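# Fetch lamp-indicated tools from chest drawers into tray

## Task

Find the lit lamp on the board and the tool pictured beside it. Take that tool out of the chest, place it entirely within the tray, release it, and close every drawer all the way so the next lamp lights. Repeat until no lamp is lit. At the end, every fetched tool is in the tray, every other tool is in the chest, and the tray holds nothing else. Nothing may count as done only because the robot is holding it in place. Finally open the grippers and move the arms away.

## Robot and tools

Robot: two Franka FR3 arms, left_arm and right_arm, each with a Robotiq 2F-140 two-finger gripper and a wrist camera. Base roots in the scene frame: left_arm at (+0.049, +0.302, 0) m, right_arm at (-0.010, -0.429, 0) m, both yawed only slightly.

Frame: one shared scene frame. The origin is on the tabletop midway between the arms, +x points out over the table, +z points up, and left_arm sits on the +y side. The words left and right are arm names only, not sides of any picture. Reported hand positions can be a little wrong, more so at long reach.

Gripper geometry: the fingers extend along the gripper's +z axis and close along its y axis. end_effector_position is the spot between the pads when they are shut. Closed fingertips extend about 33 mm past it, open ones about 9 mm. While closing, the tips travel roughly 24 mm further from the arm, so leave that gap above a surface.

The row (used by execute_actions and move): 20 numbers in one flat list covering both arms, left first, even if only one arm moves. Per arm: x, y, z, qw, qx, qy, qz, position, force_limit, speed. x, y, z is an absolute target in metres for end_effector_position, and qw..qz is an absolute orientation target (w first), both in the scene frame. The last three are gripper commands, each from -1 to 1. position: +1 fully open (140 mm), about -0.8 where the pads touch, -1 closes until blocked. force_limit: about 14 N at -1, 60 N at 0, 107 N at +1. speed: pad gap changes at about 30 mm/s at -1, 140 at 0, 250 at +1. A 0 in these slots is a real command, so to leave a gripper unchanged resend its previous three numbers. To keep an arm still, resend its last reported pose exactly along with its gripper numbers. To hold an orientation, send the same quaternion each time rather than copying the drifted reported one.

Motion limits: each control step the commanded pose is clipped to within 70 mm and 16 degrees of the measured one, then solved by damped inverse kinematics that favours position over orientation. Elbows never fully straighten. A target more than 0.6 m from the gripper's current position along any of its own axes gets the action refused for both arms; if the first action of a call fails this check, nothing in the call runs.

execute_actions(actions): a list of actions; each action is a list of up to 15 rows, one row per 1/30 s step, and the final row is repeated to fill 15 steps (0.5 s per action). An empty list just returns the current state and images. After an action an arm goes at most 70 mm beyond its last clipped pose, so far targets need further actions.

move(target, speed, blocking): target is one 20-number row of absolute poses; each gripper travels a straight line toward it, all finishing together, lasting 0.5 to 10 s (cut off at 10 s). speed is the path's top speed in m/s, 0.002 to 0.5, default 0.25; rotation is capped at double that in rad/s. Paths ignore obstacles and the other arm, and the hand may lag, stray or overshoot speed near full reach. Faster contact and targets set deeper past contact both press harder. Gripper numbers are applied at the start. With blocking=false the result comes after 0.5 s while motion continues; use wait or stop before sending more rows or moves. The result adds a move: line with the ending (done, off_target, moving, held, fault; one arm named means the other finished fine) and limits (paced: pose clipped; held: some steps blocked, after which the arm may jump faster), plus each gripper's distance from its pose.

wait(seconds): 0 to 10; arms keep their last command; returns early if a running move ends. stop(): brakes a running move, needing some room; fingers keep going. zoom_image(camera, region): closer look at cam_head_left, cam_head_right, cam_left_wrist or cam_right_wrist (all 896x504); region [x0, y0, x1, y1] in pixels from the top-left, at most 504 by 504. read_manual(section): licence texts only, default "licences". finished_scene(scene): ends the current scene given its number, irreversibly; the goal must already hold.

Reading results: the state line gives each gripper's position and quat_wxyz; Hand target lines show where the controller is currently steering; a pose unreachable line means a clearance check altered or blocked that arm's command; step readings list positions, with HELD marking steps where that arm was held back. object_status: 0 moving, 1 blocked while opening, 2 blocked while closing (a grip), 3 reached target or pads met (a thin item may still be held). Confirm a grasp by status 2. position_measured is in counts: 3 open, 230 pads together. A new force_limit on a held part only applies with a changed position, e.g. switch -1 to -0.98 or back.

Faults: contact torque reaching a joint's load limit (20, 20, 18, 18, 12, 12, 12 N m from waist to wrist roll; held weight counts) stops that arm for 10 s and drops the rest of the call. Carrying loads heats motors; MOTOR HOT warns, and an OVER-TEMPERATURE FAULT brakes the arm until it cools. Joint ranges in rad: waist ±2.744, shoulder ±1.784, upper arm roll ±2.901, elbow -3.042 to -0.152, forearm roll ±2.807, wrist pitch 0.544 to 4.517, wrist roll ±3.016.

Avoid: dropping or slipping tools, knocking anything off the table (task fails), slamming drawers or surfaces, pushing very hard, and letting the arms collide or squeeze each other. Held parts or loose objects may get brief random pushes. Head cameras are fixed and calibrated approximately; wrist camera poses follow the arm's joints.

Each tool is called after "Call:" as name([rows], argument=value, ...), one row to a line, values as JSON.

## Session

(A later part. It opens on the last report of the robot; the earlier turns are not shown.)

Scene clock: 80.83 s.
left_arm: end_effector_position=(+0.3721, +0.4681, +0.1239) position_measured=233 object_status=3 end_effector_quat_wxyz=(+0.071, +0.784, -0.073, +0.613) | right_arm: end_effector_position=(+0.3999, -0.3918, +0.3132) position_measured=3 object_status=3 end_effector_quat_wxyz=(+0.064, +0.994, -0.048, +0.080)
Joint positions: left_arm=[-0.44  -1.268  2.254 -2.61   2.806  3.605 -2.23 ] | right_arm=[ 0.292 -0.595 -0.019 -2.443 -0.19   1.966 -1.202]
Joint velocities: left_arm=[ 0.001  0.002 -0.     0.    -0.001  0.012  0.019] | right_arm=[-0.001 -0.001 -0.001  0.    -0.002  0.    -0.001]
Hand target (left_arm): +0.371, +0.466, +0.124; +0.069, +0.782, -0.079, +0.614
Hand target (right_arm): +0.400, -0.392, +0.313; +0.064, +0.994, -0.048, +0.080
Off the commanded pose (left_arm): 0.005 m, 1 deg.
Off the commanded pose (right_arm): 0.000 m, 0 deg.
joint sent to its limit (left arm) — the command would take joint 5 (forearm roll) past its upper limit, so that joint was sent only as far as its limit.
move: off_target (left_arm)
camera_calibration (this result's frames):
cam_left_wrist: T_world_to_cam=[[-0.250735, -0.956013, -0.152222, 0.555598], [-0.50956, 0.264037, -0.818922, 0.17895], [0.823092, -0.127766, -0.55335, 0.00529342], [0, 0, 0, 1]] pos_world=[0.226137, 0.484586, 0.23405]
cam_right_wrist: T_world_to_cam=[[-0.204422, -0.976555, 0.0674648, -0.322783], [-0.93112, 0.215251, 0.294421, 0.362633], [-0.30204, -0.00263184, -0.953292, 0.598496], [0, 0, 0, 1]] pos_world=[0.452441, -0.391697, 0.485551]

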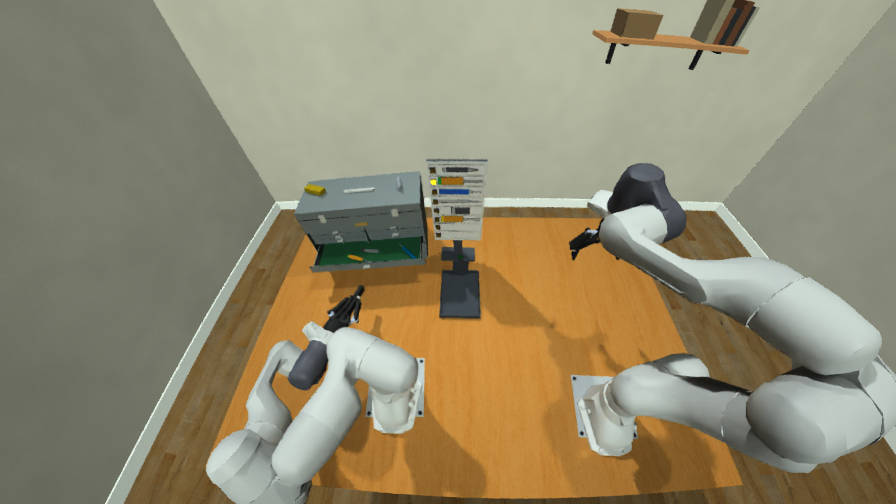

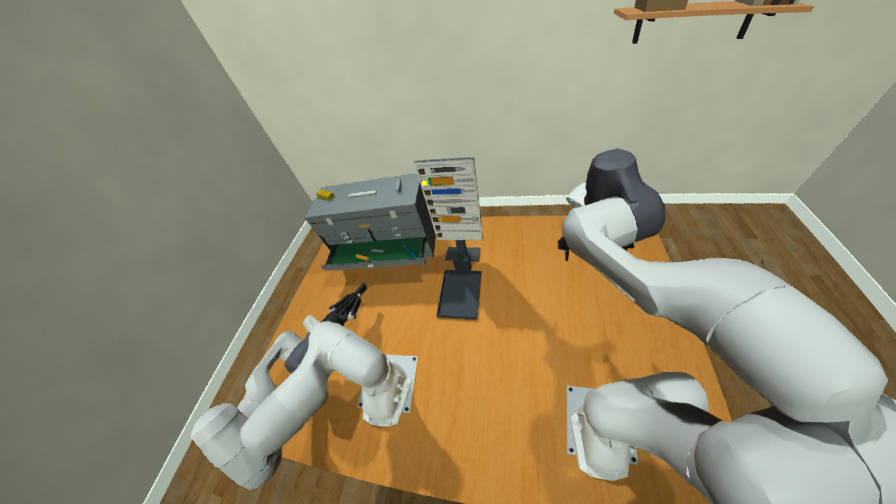

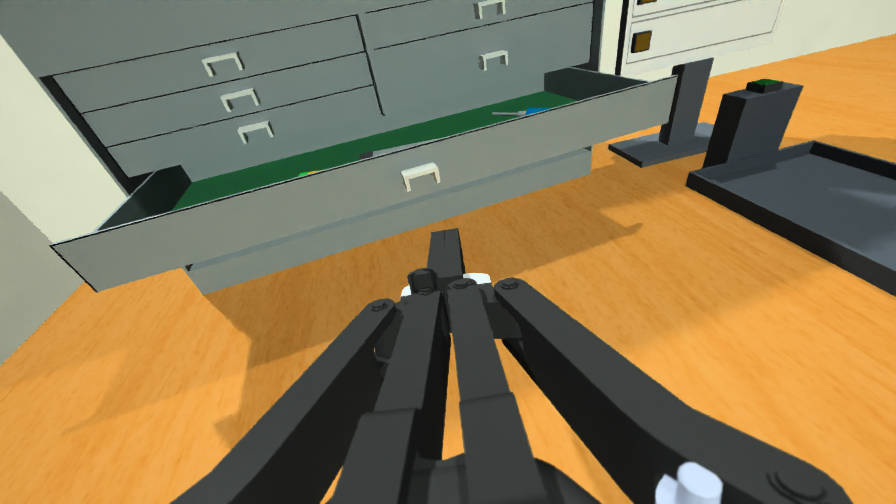

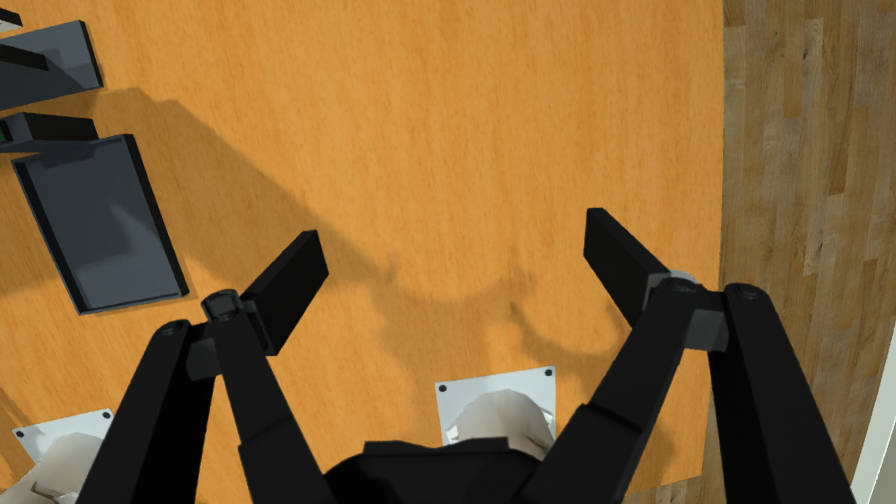

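Call:
move(target=[0.475,0.464,0.124,0.07,0.783,-0.079,0.613,0,0,0,0.3999,-0.3918,0.3132,0.064,0.994,-0.048,0.080,1,0,0], speed=0.12)

Call:
move(target=[0.475,0.464,0.124,0.07,0.783,-0.079,0.613,-1,0,0,0.3999,-0.3918,0.3132,0.064,0.994,-0.048,0.080,1,0,0])

Scene clock: 82.33 s.
left_arm: end_effector_position=(+0.4720, +0.4574, +0.1269) position_measured=129 object_status=3 end_effector_quat_wxyz=(+0.073, +0.780, -0.084, +0.616) | right_arm: end_effector_position=(+0.3999, -0.3918, +0.3132) position_measured=3 object_status=3 end_effector_quat_wxyz=(+0.064, +0.994, -0.048, +0.080)
Joint positions: left_arm=[-0.656 -1.471  2.176 -2.564  2.738  3.357 -2.229] | right_arm=[ 0.292 -0.595 -0.019 -2.443 -0.19   1.966 -1.202]
Joint velocities: left_arm=[-0.002 -0.001  0.001  0.001 -0.003 -0.015  0.   ] | right_arm=[ 0.     0.001  0.    -0.001 -0.    -0.    -0.001]
Hand target (left_arm): +0.474, +0.462, +0.124; +0.071, +0.783, -0.079, +0.612
Hand target (right_arm): +0.400, -0.392, +0.313; +0.064, +0.994, -0.048, +0.080
Off the commanded pose (left_arm): 0.008 m, 1 deg.
Off the commanded pose (right_arm): 0.000 m, 0 deg.
move: off_target (left_arm)
camera_calibration (this result's frames):
cam_left_wrist: T_world_to_cam=[[-0.267166, -0.949422, -0.164984, 0.577317], [-0.496396, 0.282336, -0.8209, 0.220835], [0.825962, -0.137419, -0.54672, -0.0743804], [0, 0, 0, 1]] pos_world=[0.325297, 0.475547, 0.235867]
cam_right_wrist: T_world_to_cam=[[-0.204421, -0.976555, 0.067465, -0.322783], [-0.93112, 0.21525, 0.294421, 0.362633], [-0.30204, -0.00263211, -0.953292, 0.598496], [0, 0, 0, 1]] pos_world=[0.452441, -0.391697, 0.485551]

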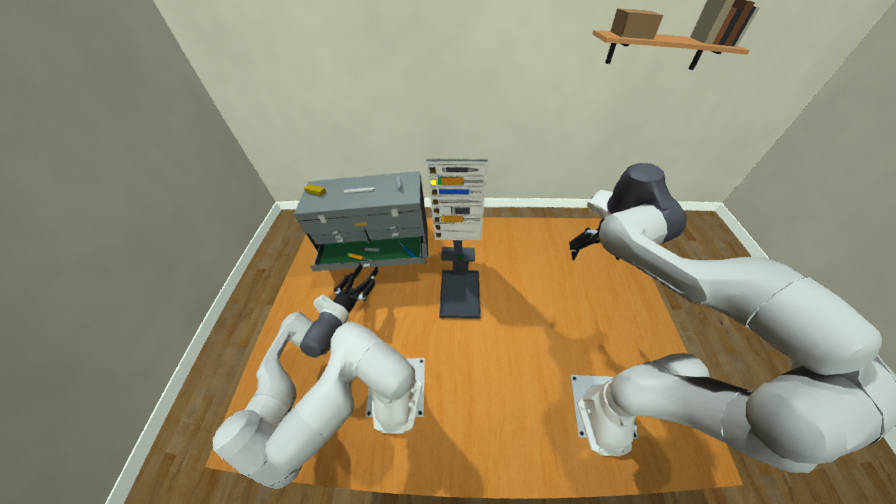

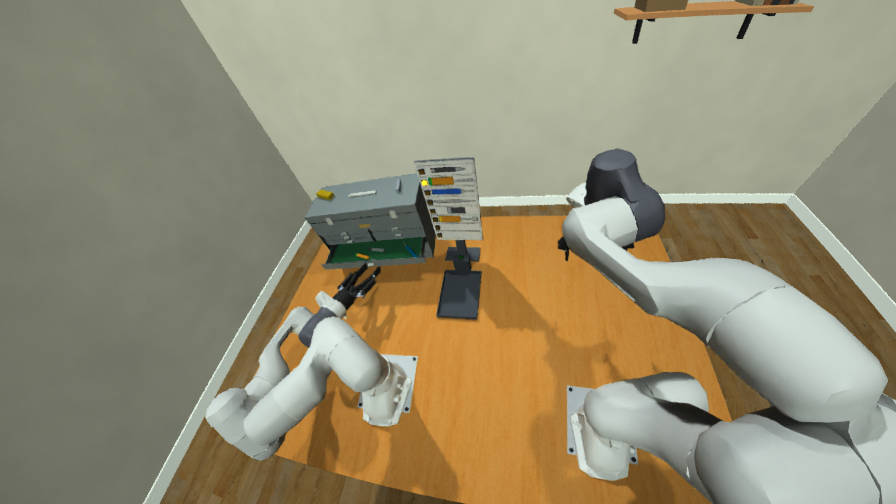

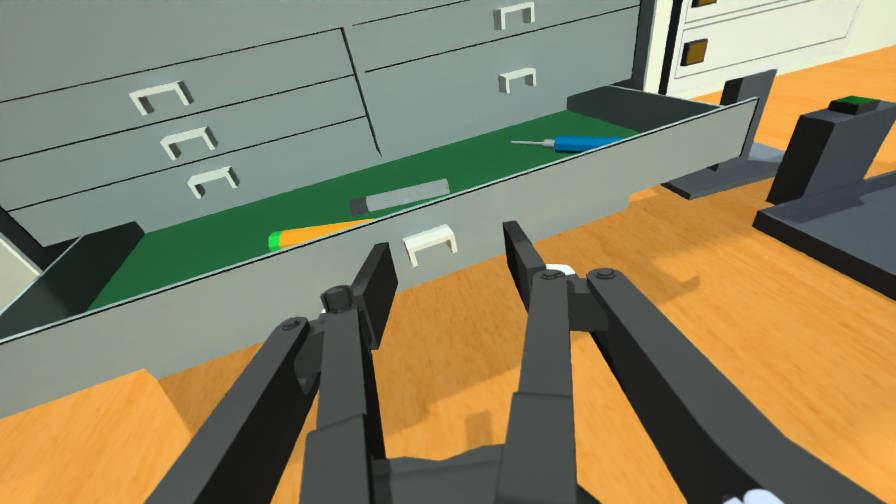

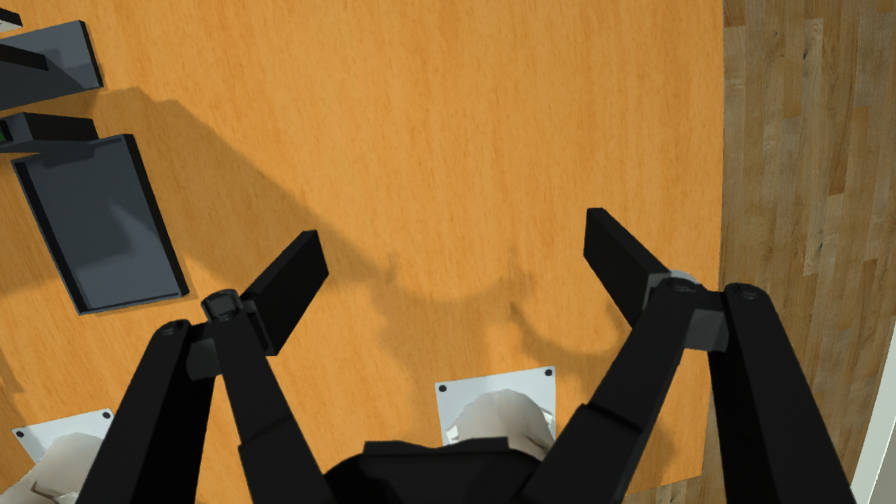

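Scene clock: 83.03 s.
left_arm: end_effector_position=(+0.4729, +0.4668, +0.1250) position_measured=194 object_status=2 end_effector_quat_wxyz=(+0.067, +0.782, -0.079, +0.614) | right_arm: end_effector_position=(+0.3999, -0.3918, +0.3132) position_measured=3 object_status=3 end_effector_quat_wxyz=(+0.064, +0.994, -0.048, +0.080)
Joint positions: left_arm=[-0.655 -1.473  2.172 -2.552  2.731  3.354 -2.229] | right_arm=[ 0.292 -0.595 -0.019 -2.443 -0.19   1.966 -1.202]
Joint velocities: left_arm=[ 0.001  0.     0.001  0.002 -0.001 -0.     0.002] | right_arm=[-0.     0.001  0.    -0.    -0.001  0.001 -0.001]
Hand target (left_arm): +0.475, +0.464, +0.124; +0.070, +0.783, -0.079, +0.613
Hand target (right_arm): +0.400, -0.392, +0.313; +0.064, +0.994, -0.048, +0.080
Off the commanded pose (left_arm): 0.004 m, 0 deg.
Off the commanded pose (right_arm): 0.000 m, 0 deg.
move: off_target (left_arm)
camera_calibration (this result's frames):
cam_left_wrist: T_world_to_cam=[[-0.253381, -0.953072, -0.165685, 0.581396], [-0.50415, 0.276275, -0.818233, 0.223201], [0.825609, -0.123794, -0.550494, -0.0806499], [0, 0, 0, 1]] pos_world=[0.326427, 0.482464, 0.234561]
cam_right_wrist: T_world_to_cam=[[-0.204421, -0.976555, 0.0674648, -0.322783], [-0.93112, 0.21525, 0.294421, 0.362633], [-0.30204, -0.00263192, -0.953292, 0.598496], [0, 0, 0, 1]] pos_world=[0.452441, -0.391697, 0.485551]

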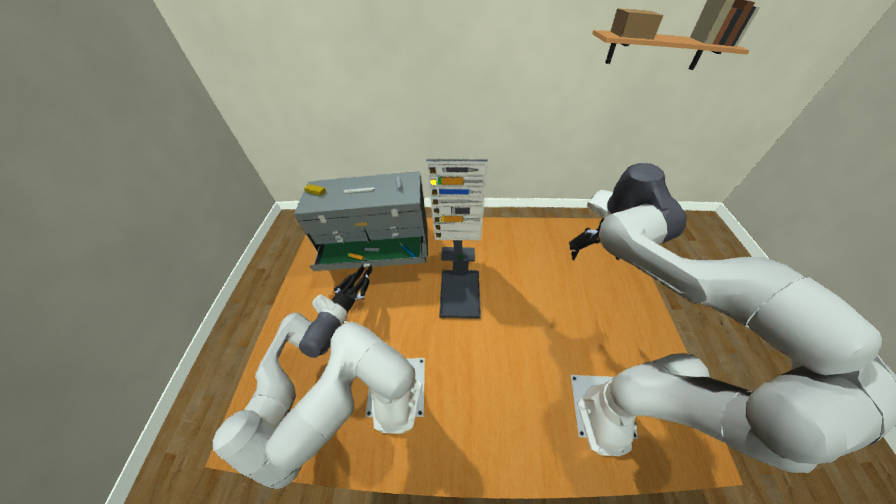

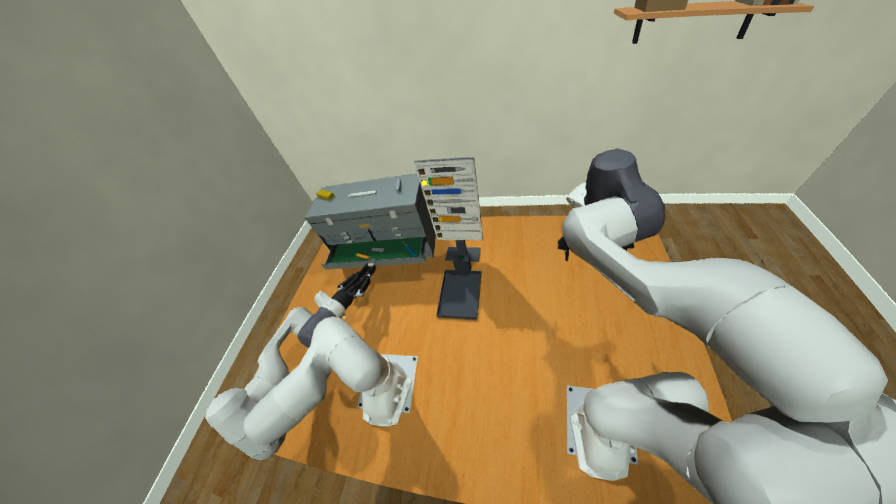

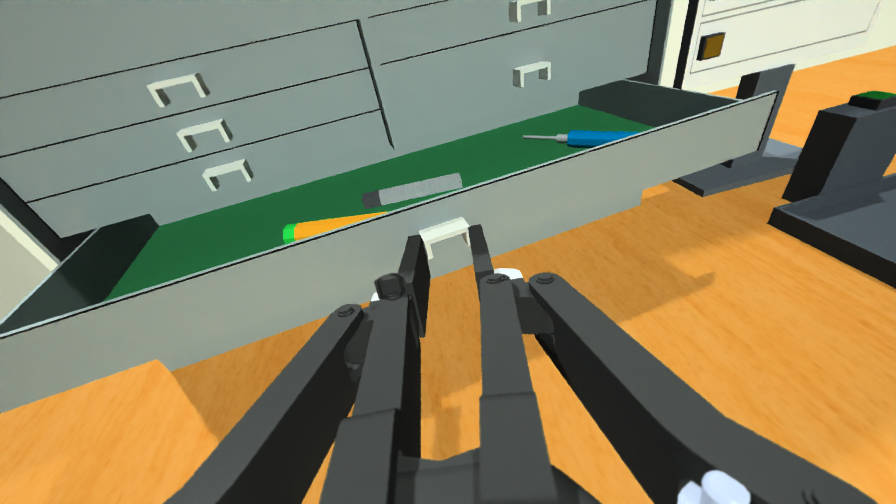

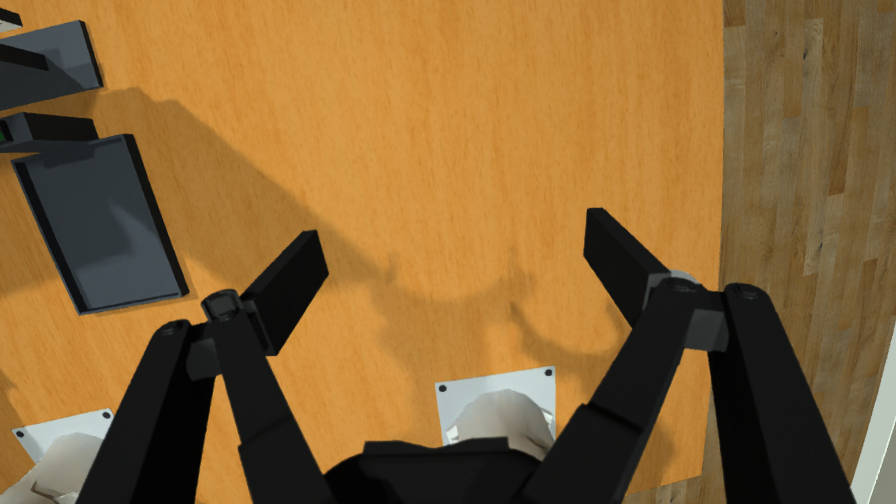

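Call:
move(target=[0.39,0.464,0.124,0.07,0.783,-0.079,0.613,-1,0,0,0.3999,-0.3918,0.3132,0.064,0.994,-0.048,0.080,1,0,0], speed=0.1)

Call:
move(target=[0.37,0.48,0.22,0.07,0.783,-0.079,0.613,0,0,0,0.3999,-0.3918,0.3132,0.064,0.994,-0.048,0.080,1,0,0])

Call:
move(target=[0.47,0.53,0.26,0,0.707,0.707,0,0,0,0,0.3999,-0.3918,0.3132,0.064,0.994,-0.048,0.080,1,0,0])

Scene clock: 84.57 s.
left_arm: end_effector_position=(+0.3917, +0.4683, +0.1238) position_measured=233 object_status=3 end_effector_quat_wxyz=(+0.069, +0.783, -0.076, +0.613) | right_arm: end_effector_position=(+0.3999, -0.3918, +0.3132) position_measured=3 object_status=3 end_effector_quat_wxyz=(+0.064, +0.994, -0.048, +0.080)
Joint positions: left_arm=[-0.479 -1.305  2.24  -2.606  2.784  3.552 -2.22 ] | right_arm=[ 0.292 -0.595 -0.019 -2.443 -0.19   1.966 -1.202]
Joint velocities: left_arm=[0.    0.001 0.    0.001 0.002 0.009 0.001] | right_arm=[-0.001  0.    -0.    -0.001 -0.001  0.    -0.001]
Hand target (left_arm): +0.391, +0.466, +0.124; +0.069, +0.783, -0.079, +0.614
Hand target (right_arm): +0.400, -0.392, +0.313; +0.064, +0.994, -0.048, +0.080
Off the commanded pose (left_arm): 0.005 m, 0 deg.
Off the commanded pose (right_arm): 0.000 m, 0 deg.
move: off_target (left_arm)
camera_calibration (this result's frames):
cam_left_wrist: T_world_to_cam=[[-0.251585, -0.954573, -0.159673, 0.561373], [-0.508287, 0.270712, -0.817532, 0.185066], [0.82362, -0.124519, -0.553305, -0.0125709], [0, 0, 0, 1]] pos_world=[0.245653, 0.484206, 0.233978]
cam_right_wrist: T_world_to_cam=[[-0.204422, -0.976555, 0.0674648, -0.322783], [-0.93112, 0.21525, 0.294421, 0.362633], [-0.30204, -0.00263184, -0.953292, 0.598496], [0, 0, 0, 1]] pos_world=[0.452441, -0.391697, 0.485551]

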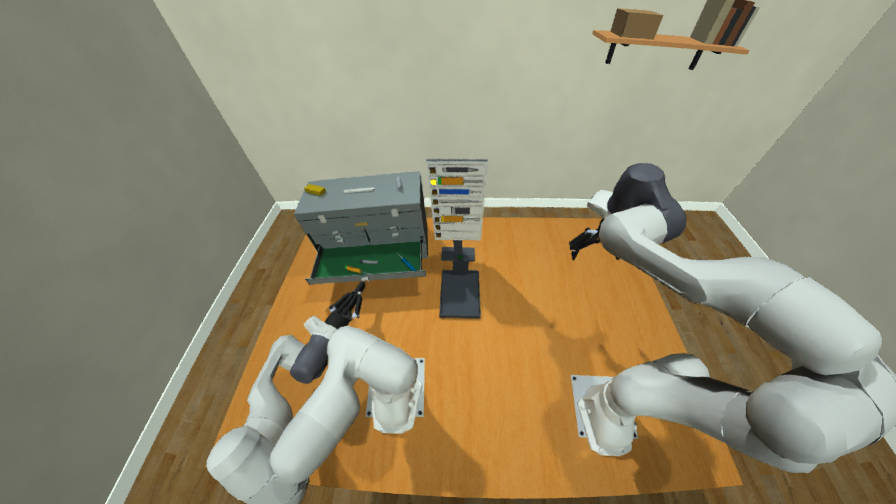

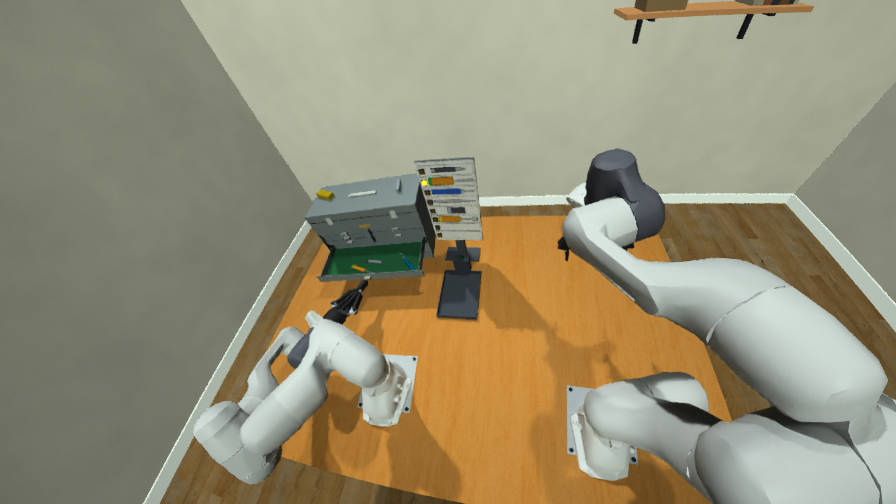

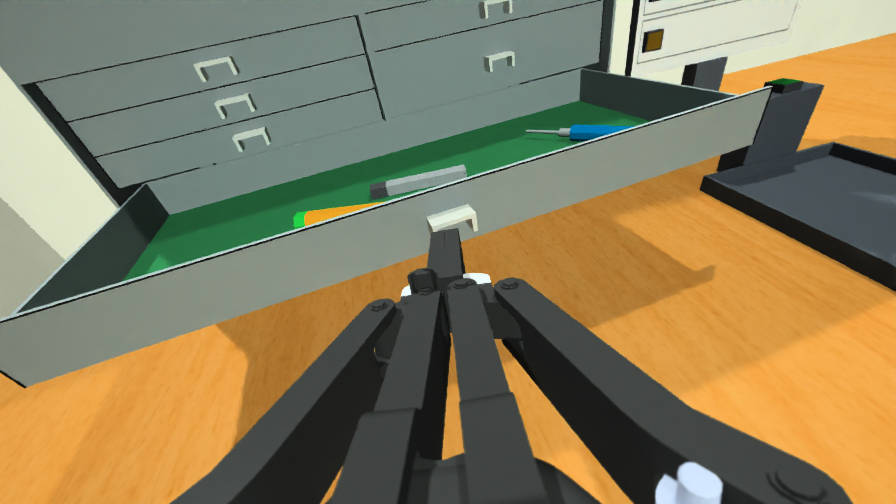

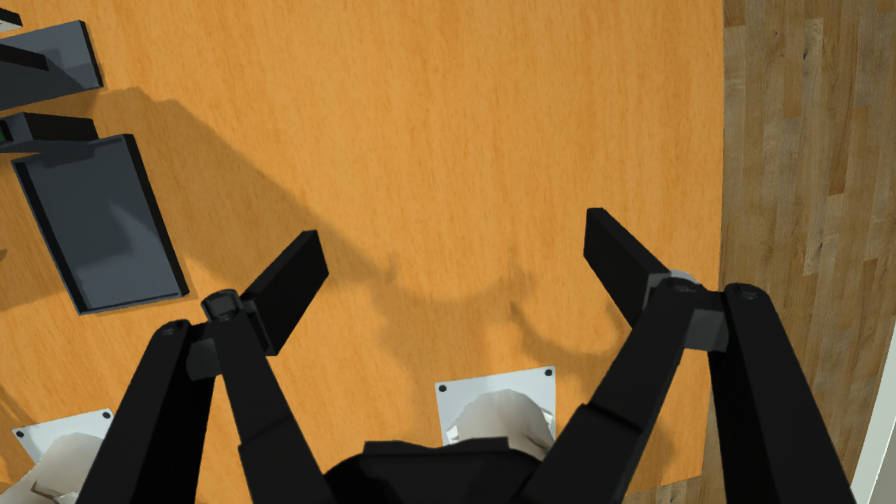

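Scene clock: 85.70 s.
left_arm: end_effector_position=(+0.3691, +0.4816, +0.2170) position_measured=129 object_status=3 end_effector_quat_wxyz=(+0.066, +0.784, -0.084, +0.611) | right_arm: end_effector_position=(+0.3999, -0.3918, +0.3132) position_measured=3 object_status=3 end_effector_quat_wxyz=(+0.064, +0.994, -0.048, +0.080)
Joint positions: left_arm=[-0.327 -1.04   1.955 -2.697  2.603  3.715 -2.304] | right_arm=[ 0.292 -0.595 -0.019 -2.443 -0.19   1.966 -1.202]
Joint velocities: left_arm=[ 0.     0.005 -0.    -0.001 -0.011  0.01  -0.006] | right_arm=[ 0.    -0.001  0.     0.     0.001 -0.001  0.001]
Hand target (left_arm): +0.369, +0.481, +0.219; +0.070, +0.783, -0.080, +0.612
Hand target (right_arm): +0.400, -0.392, +0.313; +0.064, +0.994, -0.048, +0.080
Off the commanded pose (left_arm): 0.003 m, 1 deg.
Off the commanded pose (right_arm): 0.000 m, 0 deg.
move: done
camera_calibration (this result's frames):
cam_left_wrist: T_world_to_cam=[[-0.260307, -0.949792, -0.173597, 0.587162], [-0.507868, 0.287604, -0.812007, 0.236679], [0.821164, -0.123207, -0.557234, 0.0603529], [0, 0, 0, 1]] pos_world=[0.223484, 0.497048, 0.327745]
cam_right_wrist: T_world_to_cam=[[-0.204422, -0.976555, 0.0674648, -0.322783], [-0.93112, 0.215251, 0.294421, 0.362633], [-0.30204, -0.00263177, -0.953292, 0.598496], [0, 0, 0, 1]] pos_world=[0.452441, -0.391697, 0.485551]

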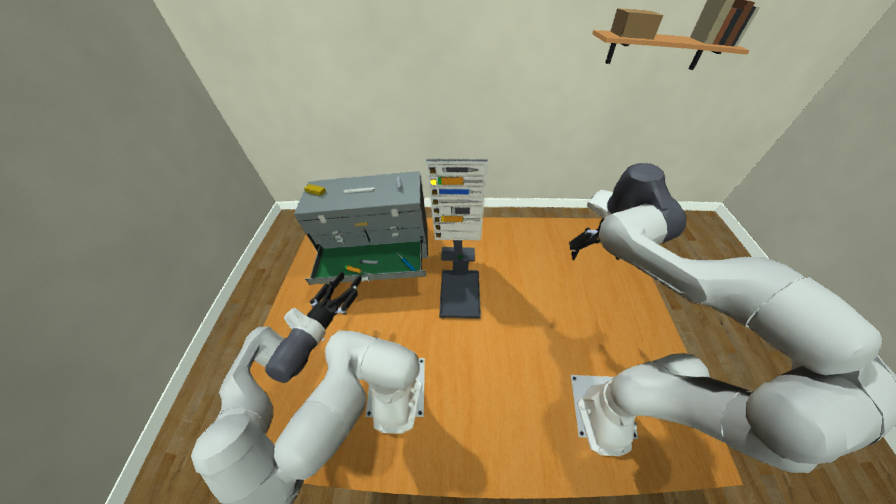

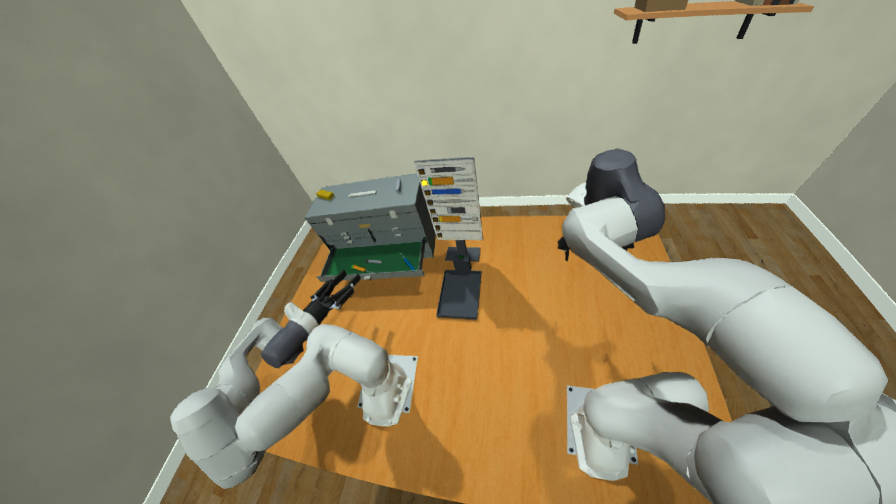

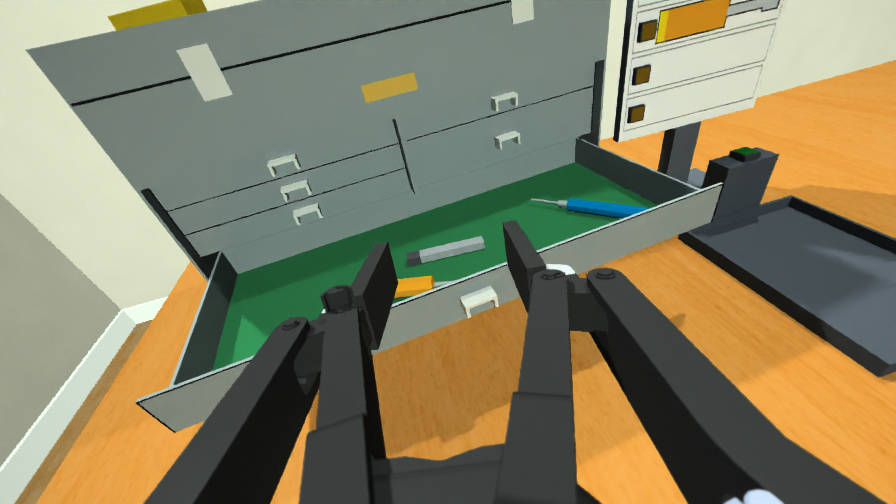

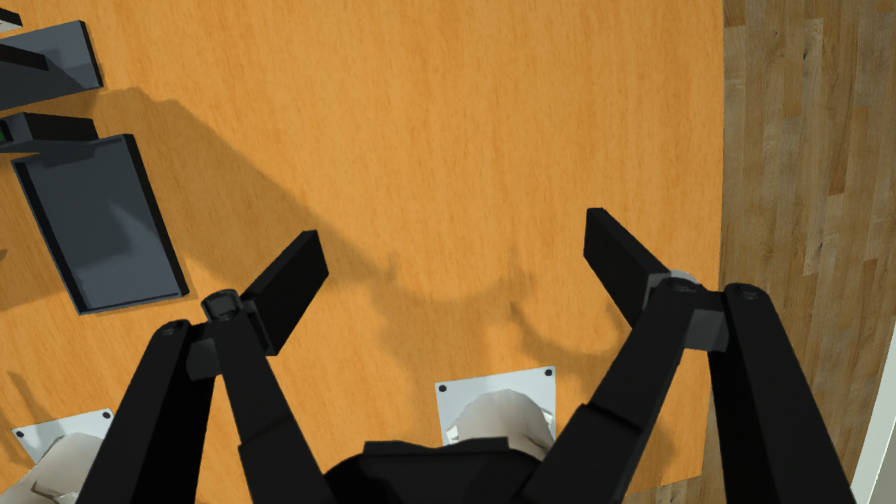

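Scene clock: 90.63 s.
left_arm: end_effector_position=(+0.4747, +0.5382, +0.2569) position_measured=129 object_status=3 end_effector_quat_wxyz=(-0.006, +0.698, +0.716, +0.010) | right_arm: end_effector_position=(+0.3999, -0.3918, +0.3132) position_measured=3 object_status=3 end_effector_quat_wxyz=(+0.064, +0.994, -0.048, +0.080)
Joint positions: left_arm=[-0.377 -0.31   0.745 -2.218  0.249  1.988 -2.861] | right_arm=[ 0.292 -0.595 -0.019 -2.443 -0.19   1.966 -1.202]
Joint velocities: left_arm=[-0.001 -0.    -0.     0.    -0.002 -0.012  0.009] | right_arm=[ 0.     0.001 -0.002  0.001  0.     0.     0.   ]
Hand target (left_arm): +0.474, +0.537, +0.257; -0.006, +0.700, +0.714, +0.007
Hand target (right_arm): +0.400, -0.392, +0.313; +0.064, +0.994, -0.048, +0.080
Off the commanded pose (left_arm): 0.010 m, 2 deg.
Off the commanded pose (right_arm): 0.000 m, 0 deg.
move: off_target (left_arm); limits=paced
camera_calibration (this result's frames):
cam_left_wrist: T_world_to_cam=[[0.987612, -0.156618, 0.00963086, -0.390988], [-0.151428, -0.935198, 0.320116, 0.504411], [-0.0411293, -0.317609, -0.947329, 0.617053], [0, 0, 0, 1]] pos_world=[0.487906, 0.60647, 0.426848]
cam_right_wrist: T_world_to_cam=[[-0.204421, -0.976555, 0.0674648, -0.322783], [-0.93112, 0.21525, 0.294421, 0.362633], [-0.30204, -0.00263188, -0.953292, 0.598496], [0, 0, 0, 1]] pos_world=[0.452441, -0.391697, 0.485551]

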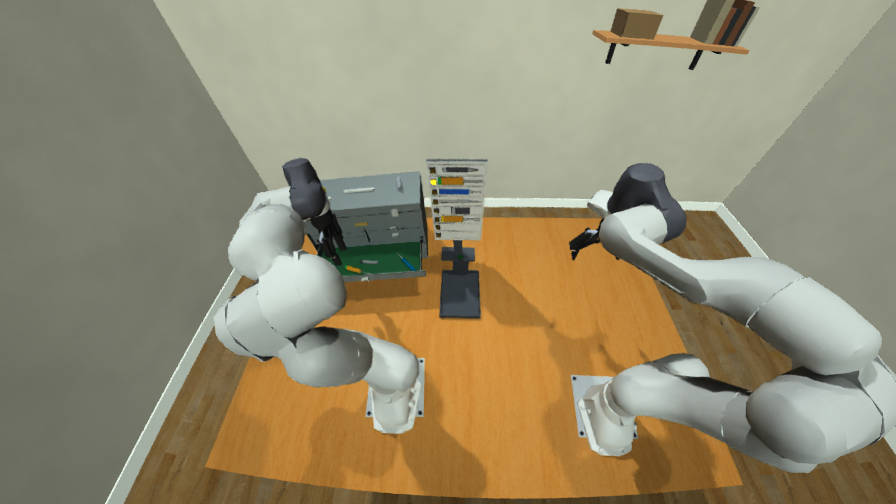

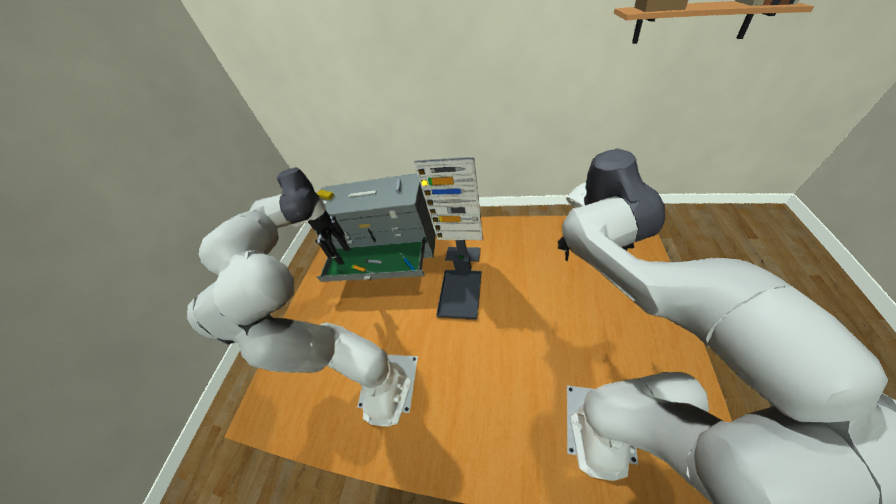

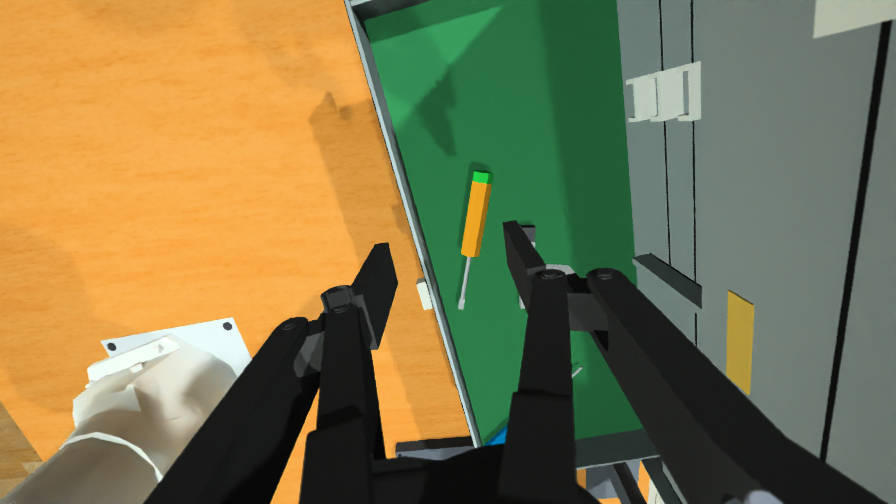

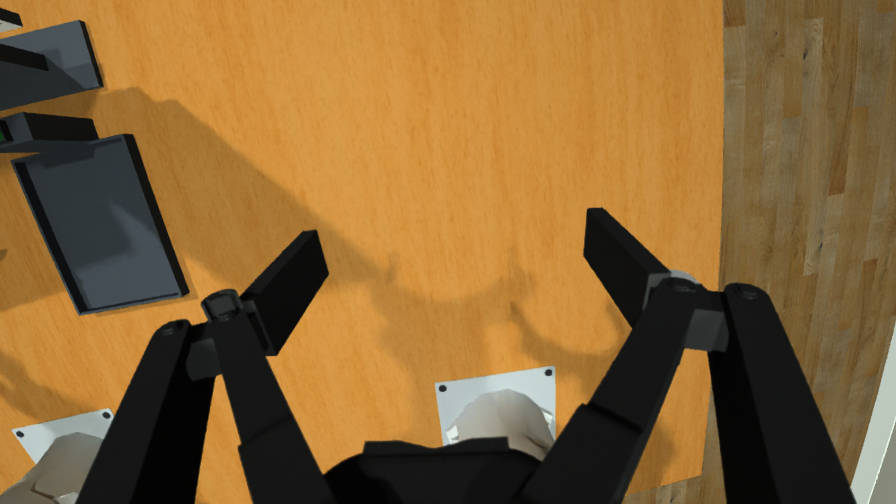

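Call:
move(target=[0.497,0.53,0.135,0,0.707,0.707,0,0,0,0,0.3999,-0.3918,0.3132,0.064,0.994,-0.048,0.080,1,0,0], speed=0.15)

Call:
move(target=[0.497,0.53,0.135,0,0.707,0.707,0,-1,0,0,0.3999,-0.3918,0.3132,0.064,0.994,-0.048,0.080,1,0,0])

Scene clock: 101.63 s.
left_arm: end_effector_position=(+0.4883, +0.5315, +0.1705) position_measured=129 object_status=3 end_effector_quat_wxyz=(-0.008, +0.695, +0.719, -0.000) | right_arm: end_effector_position=(+0.3999, -0.3918, +0.3132) position_measured=3 object_status=3 end_effector_quat_wxyz=(+0.064, +0.994, -0.048, +0.080)
Joint positions: left_arm=[-0.423 -0.134  0.82  -2.307  0.14   2.205 -2.805] | right_arm=[ 0.292 -0.595 -0.019 -2.443 -0.19   1.966 -1.202]
Joint velocities: left_arm=[-0.001 -0.001  0.002  0.001  0.     0.001 -0.   ] | right_arm=[ 0.    -0.    -0.     0.     0.    -0.    -0.001]
Hand target (left_arm): +0.486, +0.532, +0.169; -0.009, +0.694, +0.720, -0.003
Hand target (right_arm): +0.400, -0.392, +0.313; +0.064, +0.994, -0.048, +0.080
Off the commanded pose (left_arm): 0.037 m, 2 deg.
Off the commanded pose (right_arm): 0.000 m, 0 deg.
TORQUE FAULT: the external load on joint 4 (elbow) of the left arm reached its load limit, and that arm stopped for 10 seconds. That time counts as 19 of the actions that you can send in this scene. A torque fault stops only its own arm. That arm's remaining commands of this call were not run. That arm's gripper holds where it stopped, with its grip as last carried out, and that arm accepts commands again: back off and push less far. That arm stops again, at the same cost, whenever a joint's load reaches its limit.
move: fault (left_arm)
camera_calibration (this result's frames):
cam_left_wrist: T_world_to_cam=[[0.989043, -0.14757, -0.00418589, -0.407858], [-0.137706, -0.932416, 0.334122, 0.517402], [-0.0532092, -0.329885, -0.942521, 0.54524], [0, 0, 0, 1]] pos_world=[0.503651, 0.602112, 0.339318]
cam_right_wrist: T_world_to_cam=[[-0.204421, -0.976555, 0.0674648, -0.322783], [-0.93112, 0.21525, 0.294421, 0.362633], [-0.30204, -0.00263189, -0.953292, 0.598496], [0, 0, 0, 1]] pos_world=[0.452441, -0.391697, 0.485551]

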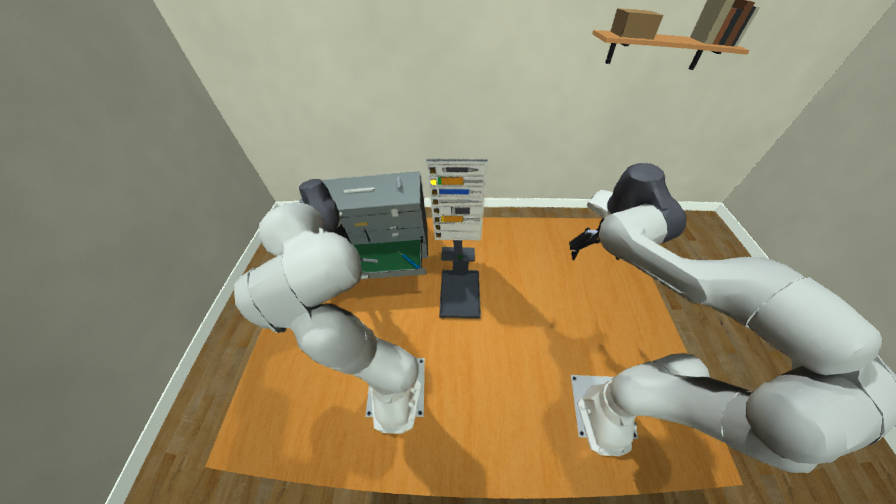

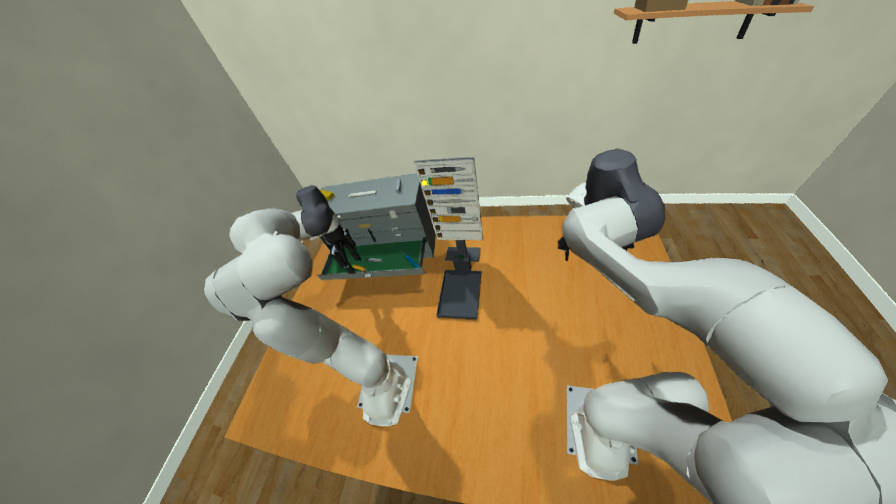

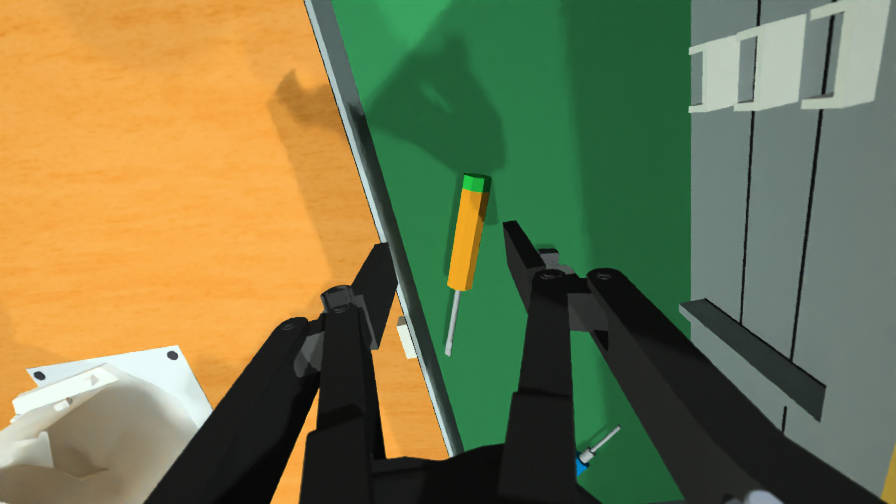

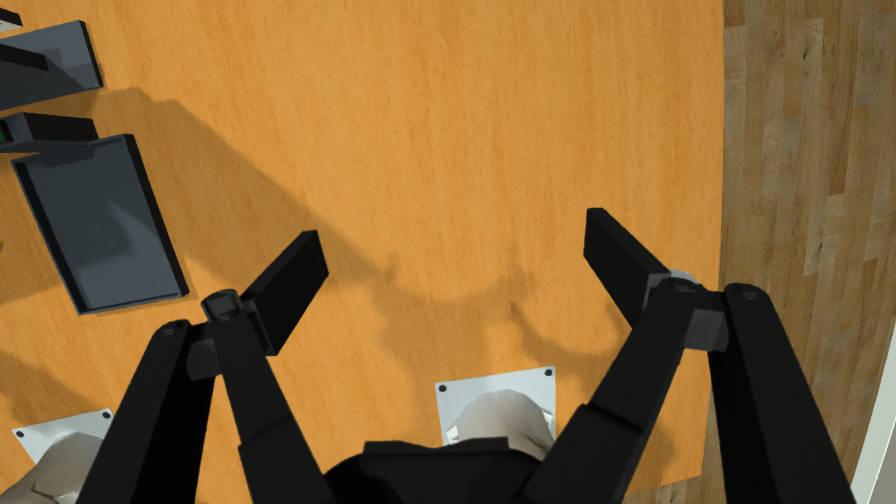

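not run: a fault stop came before this call.


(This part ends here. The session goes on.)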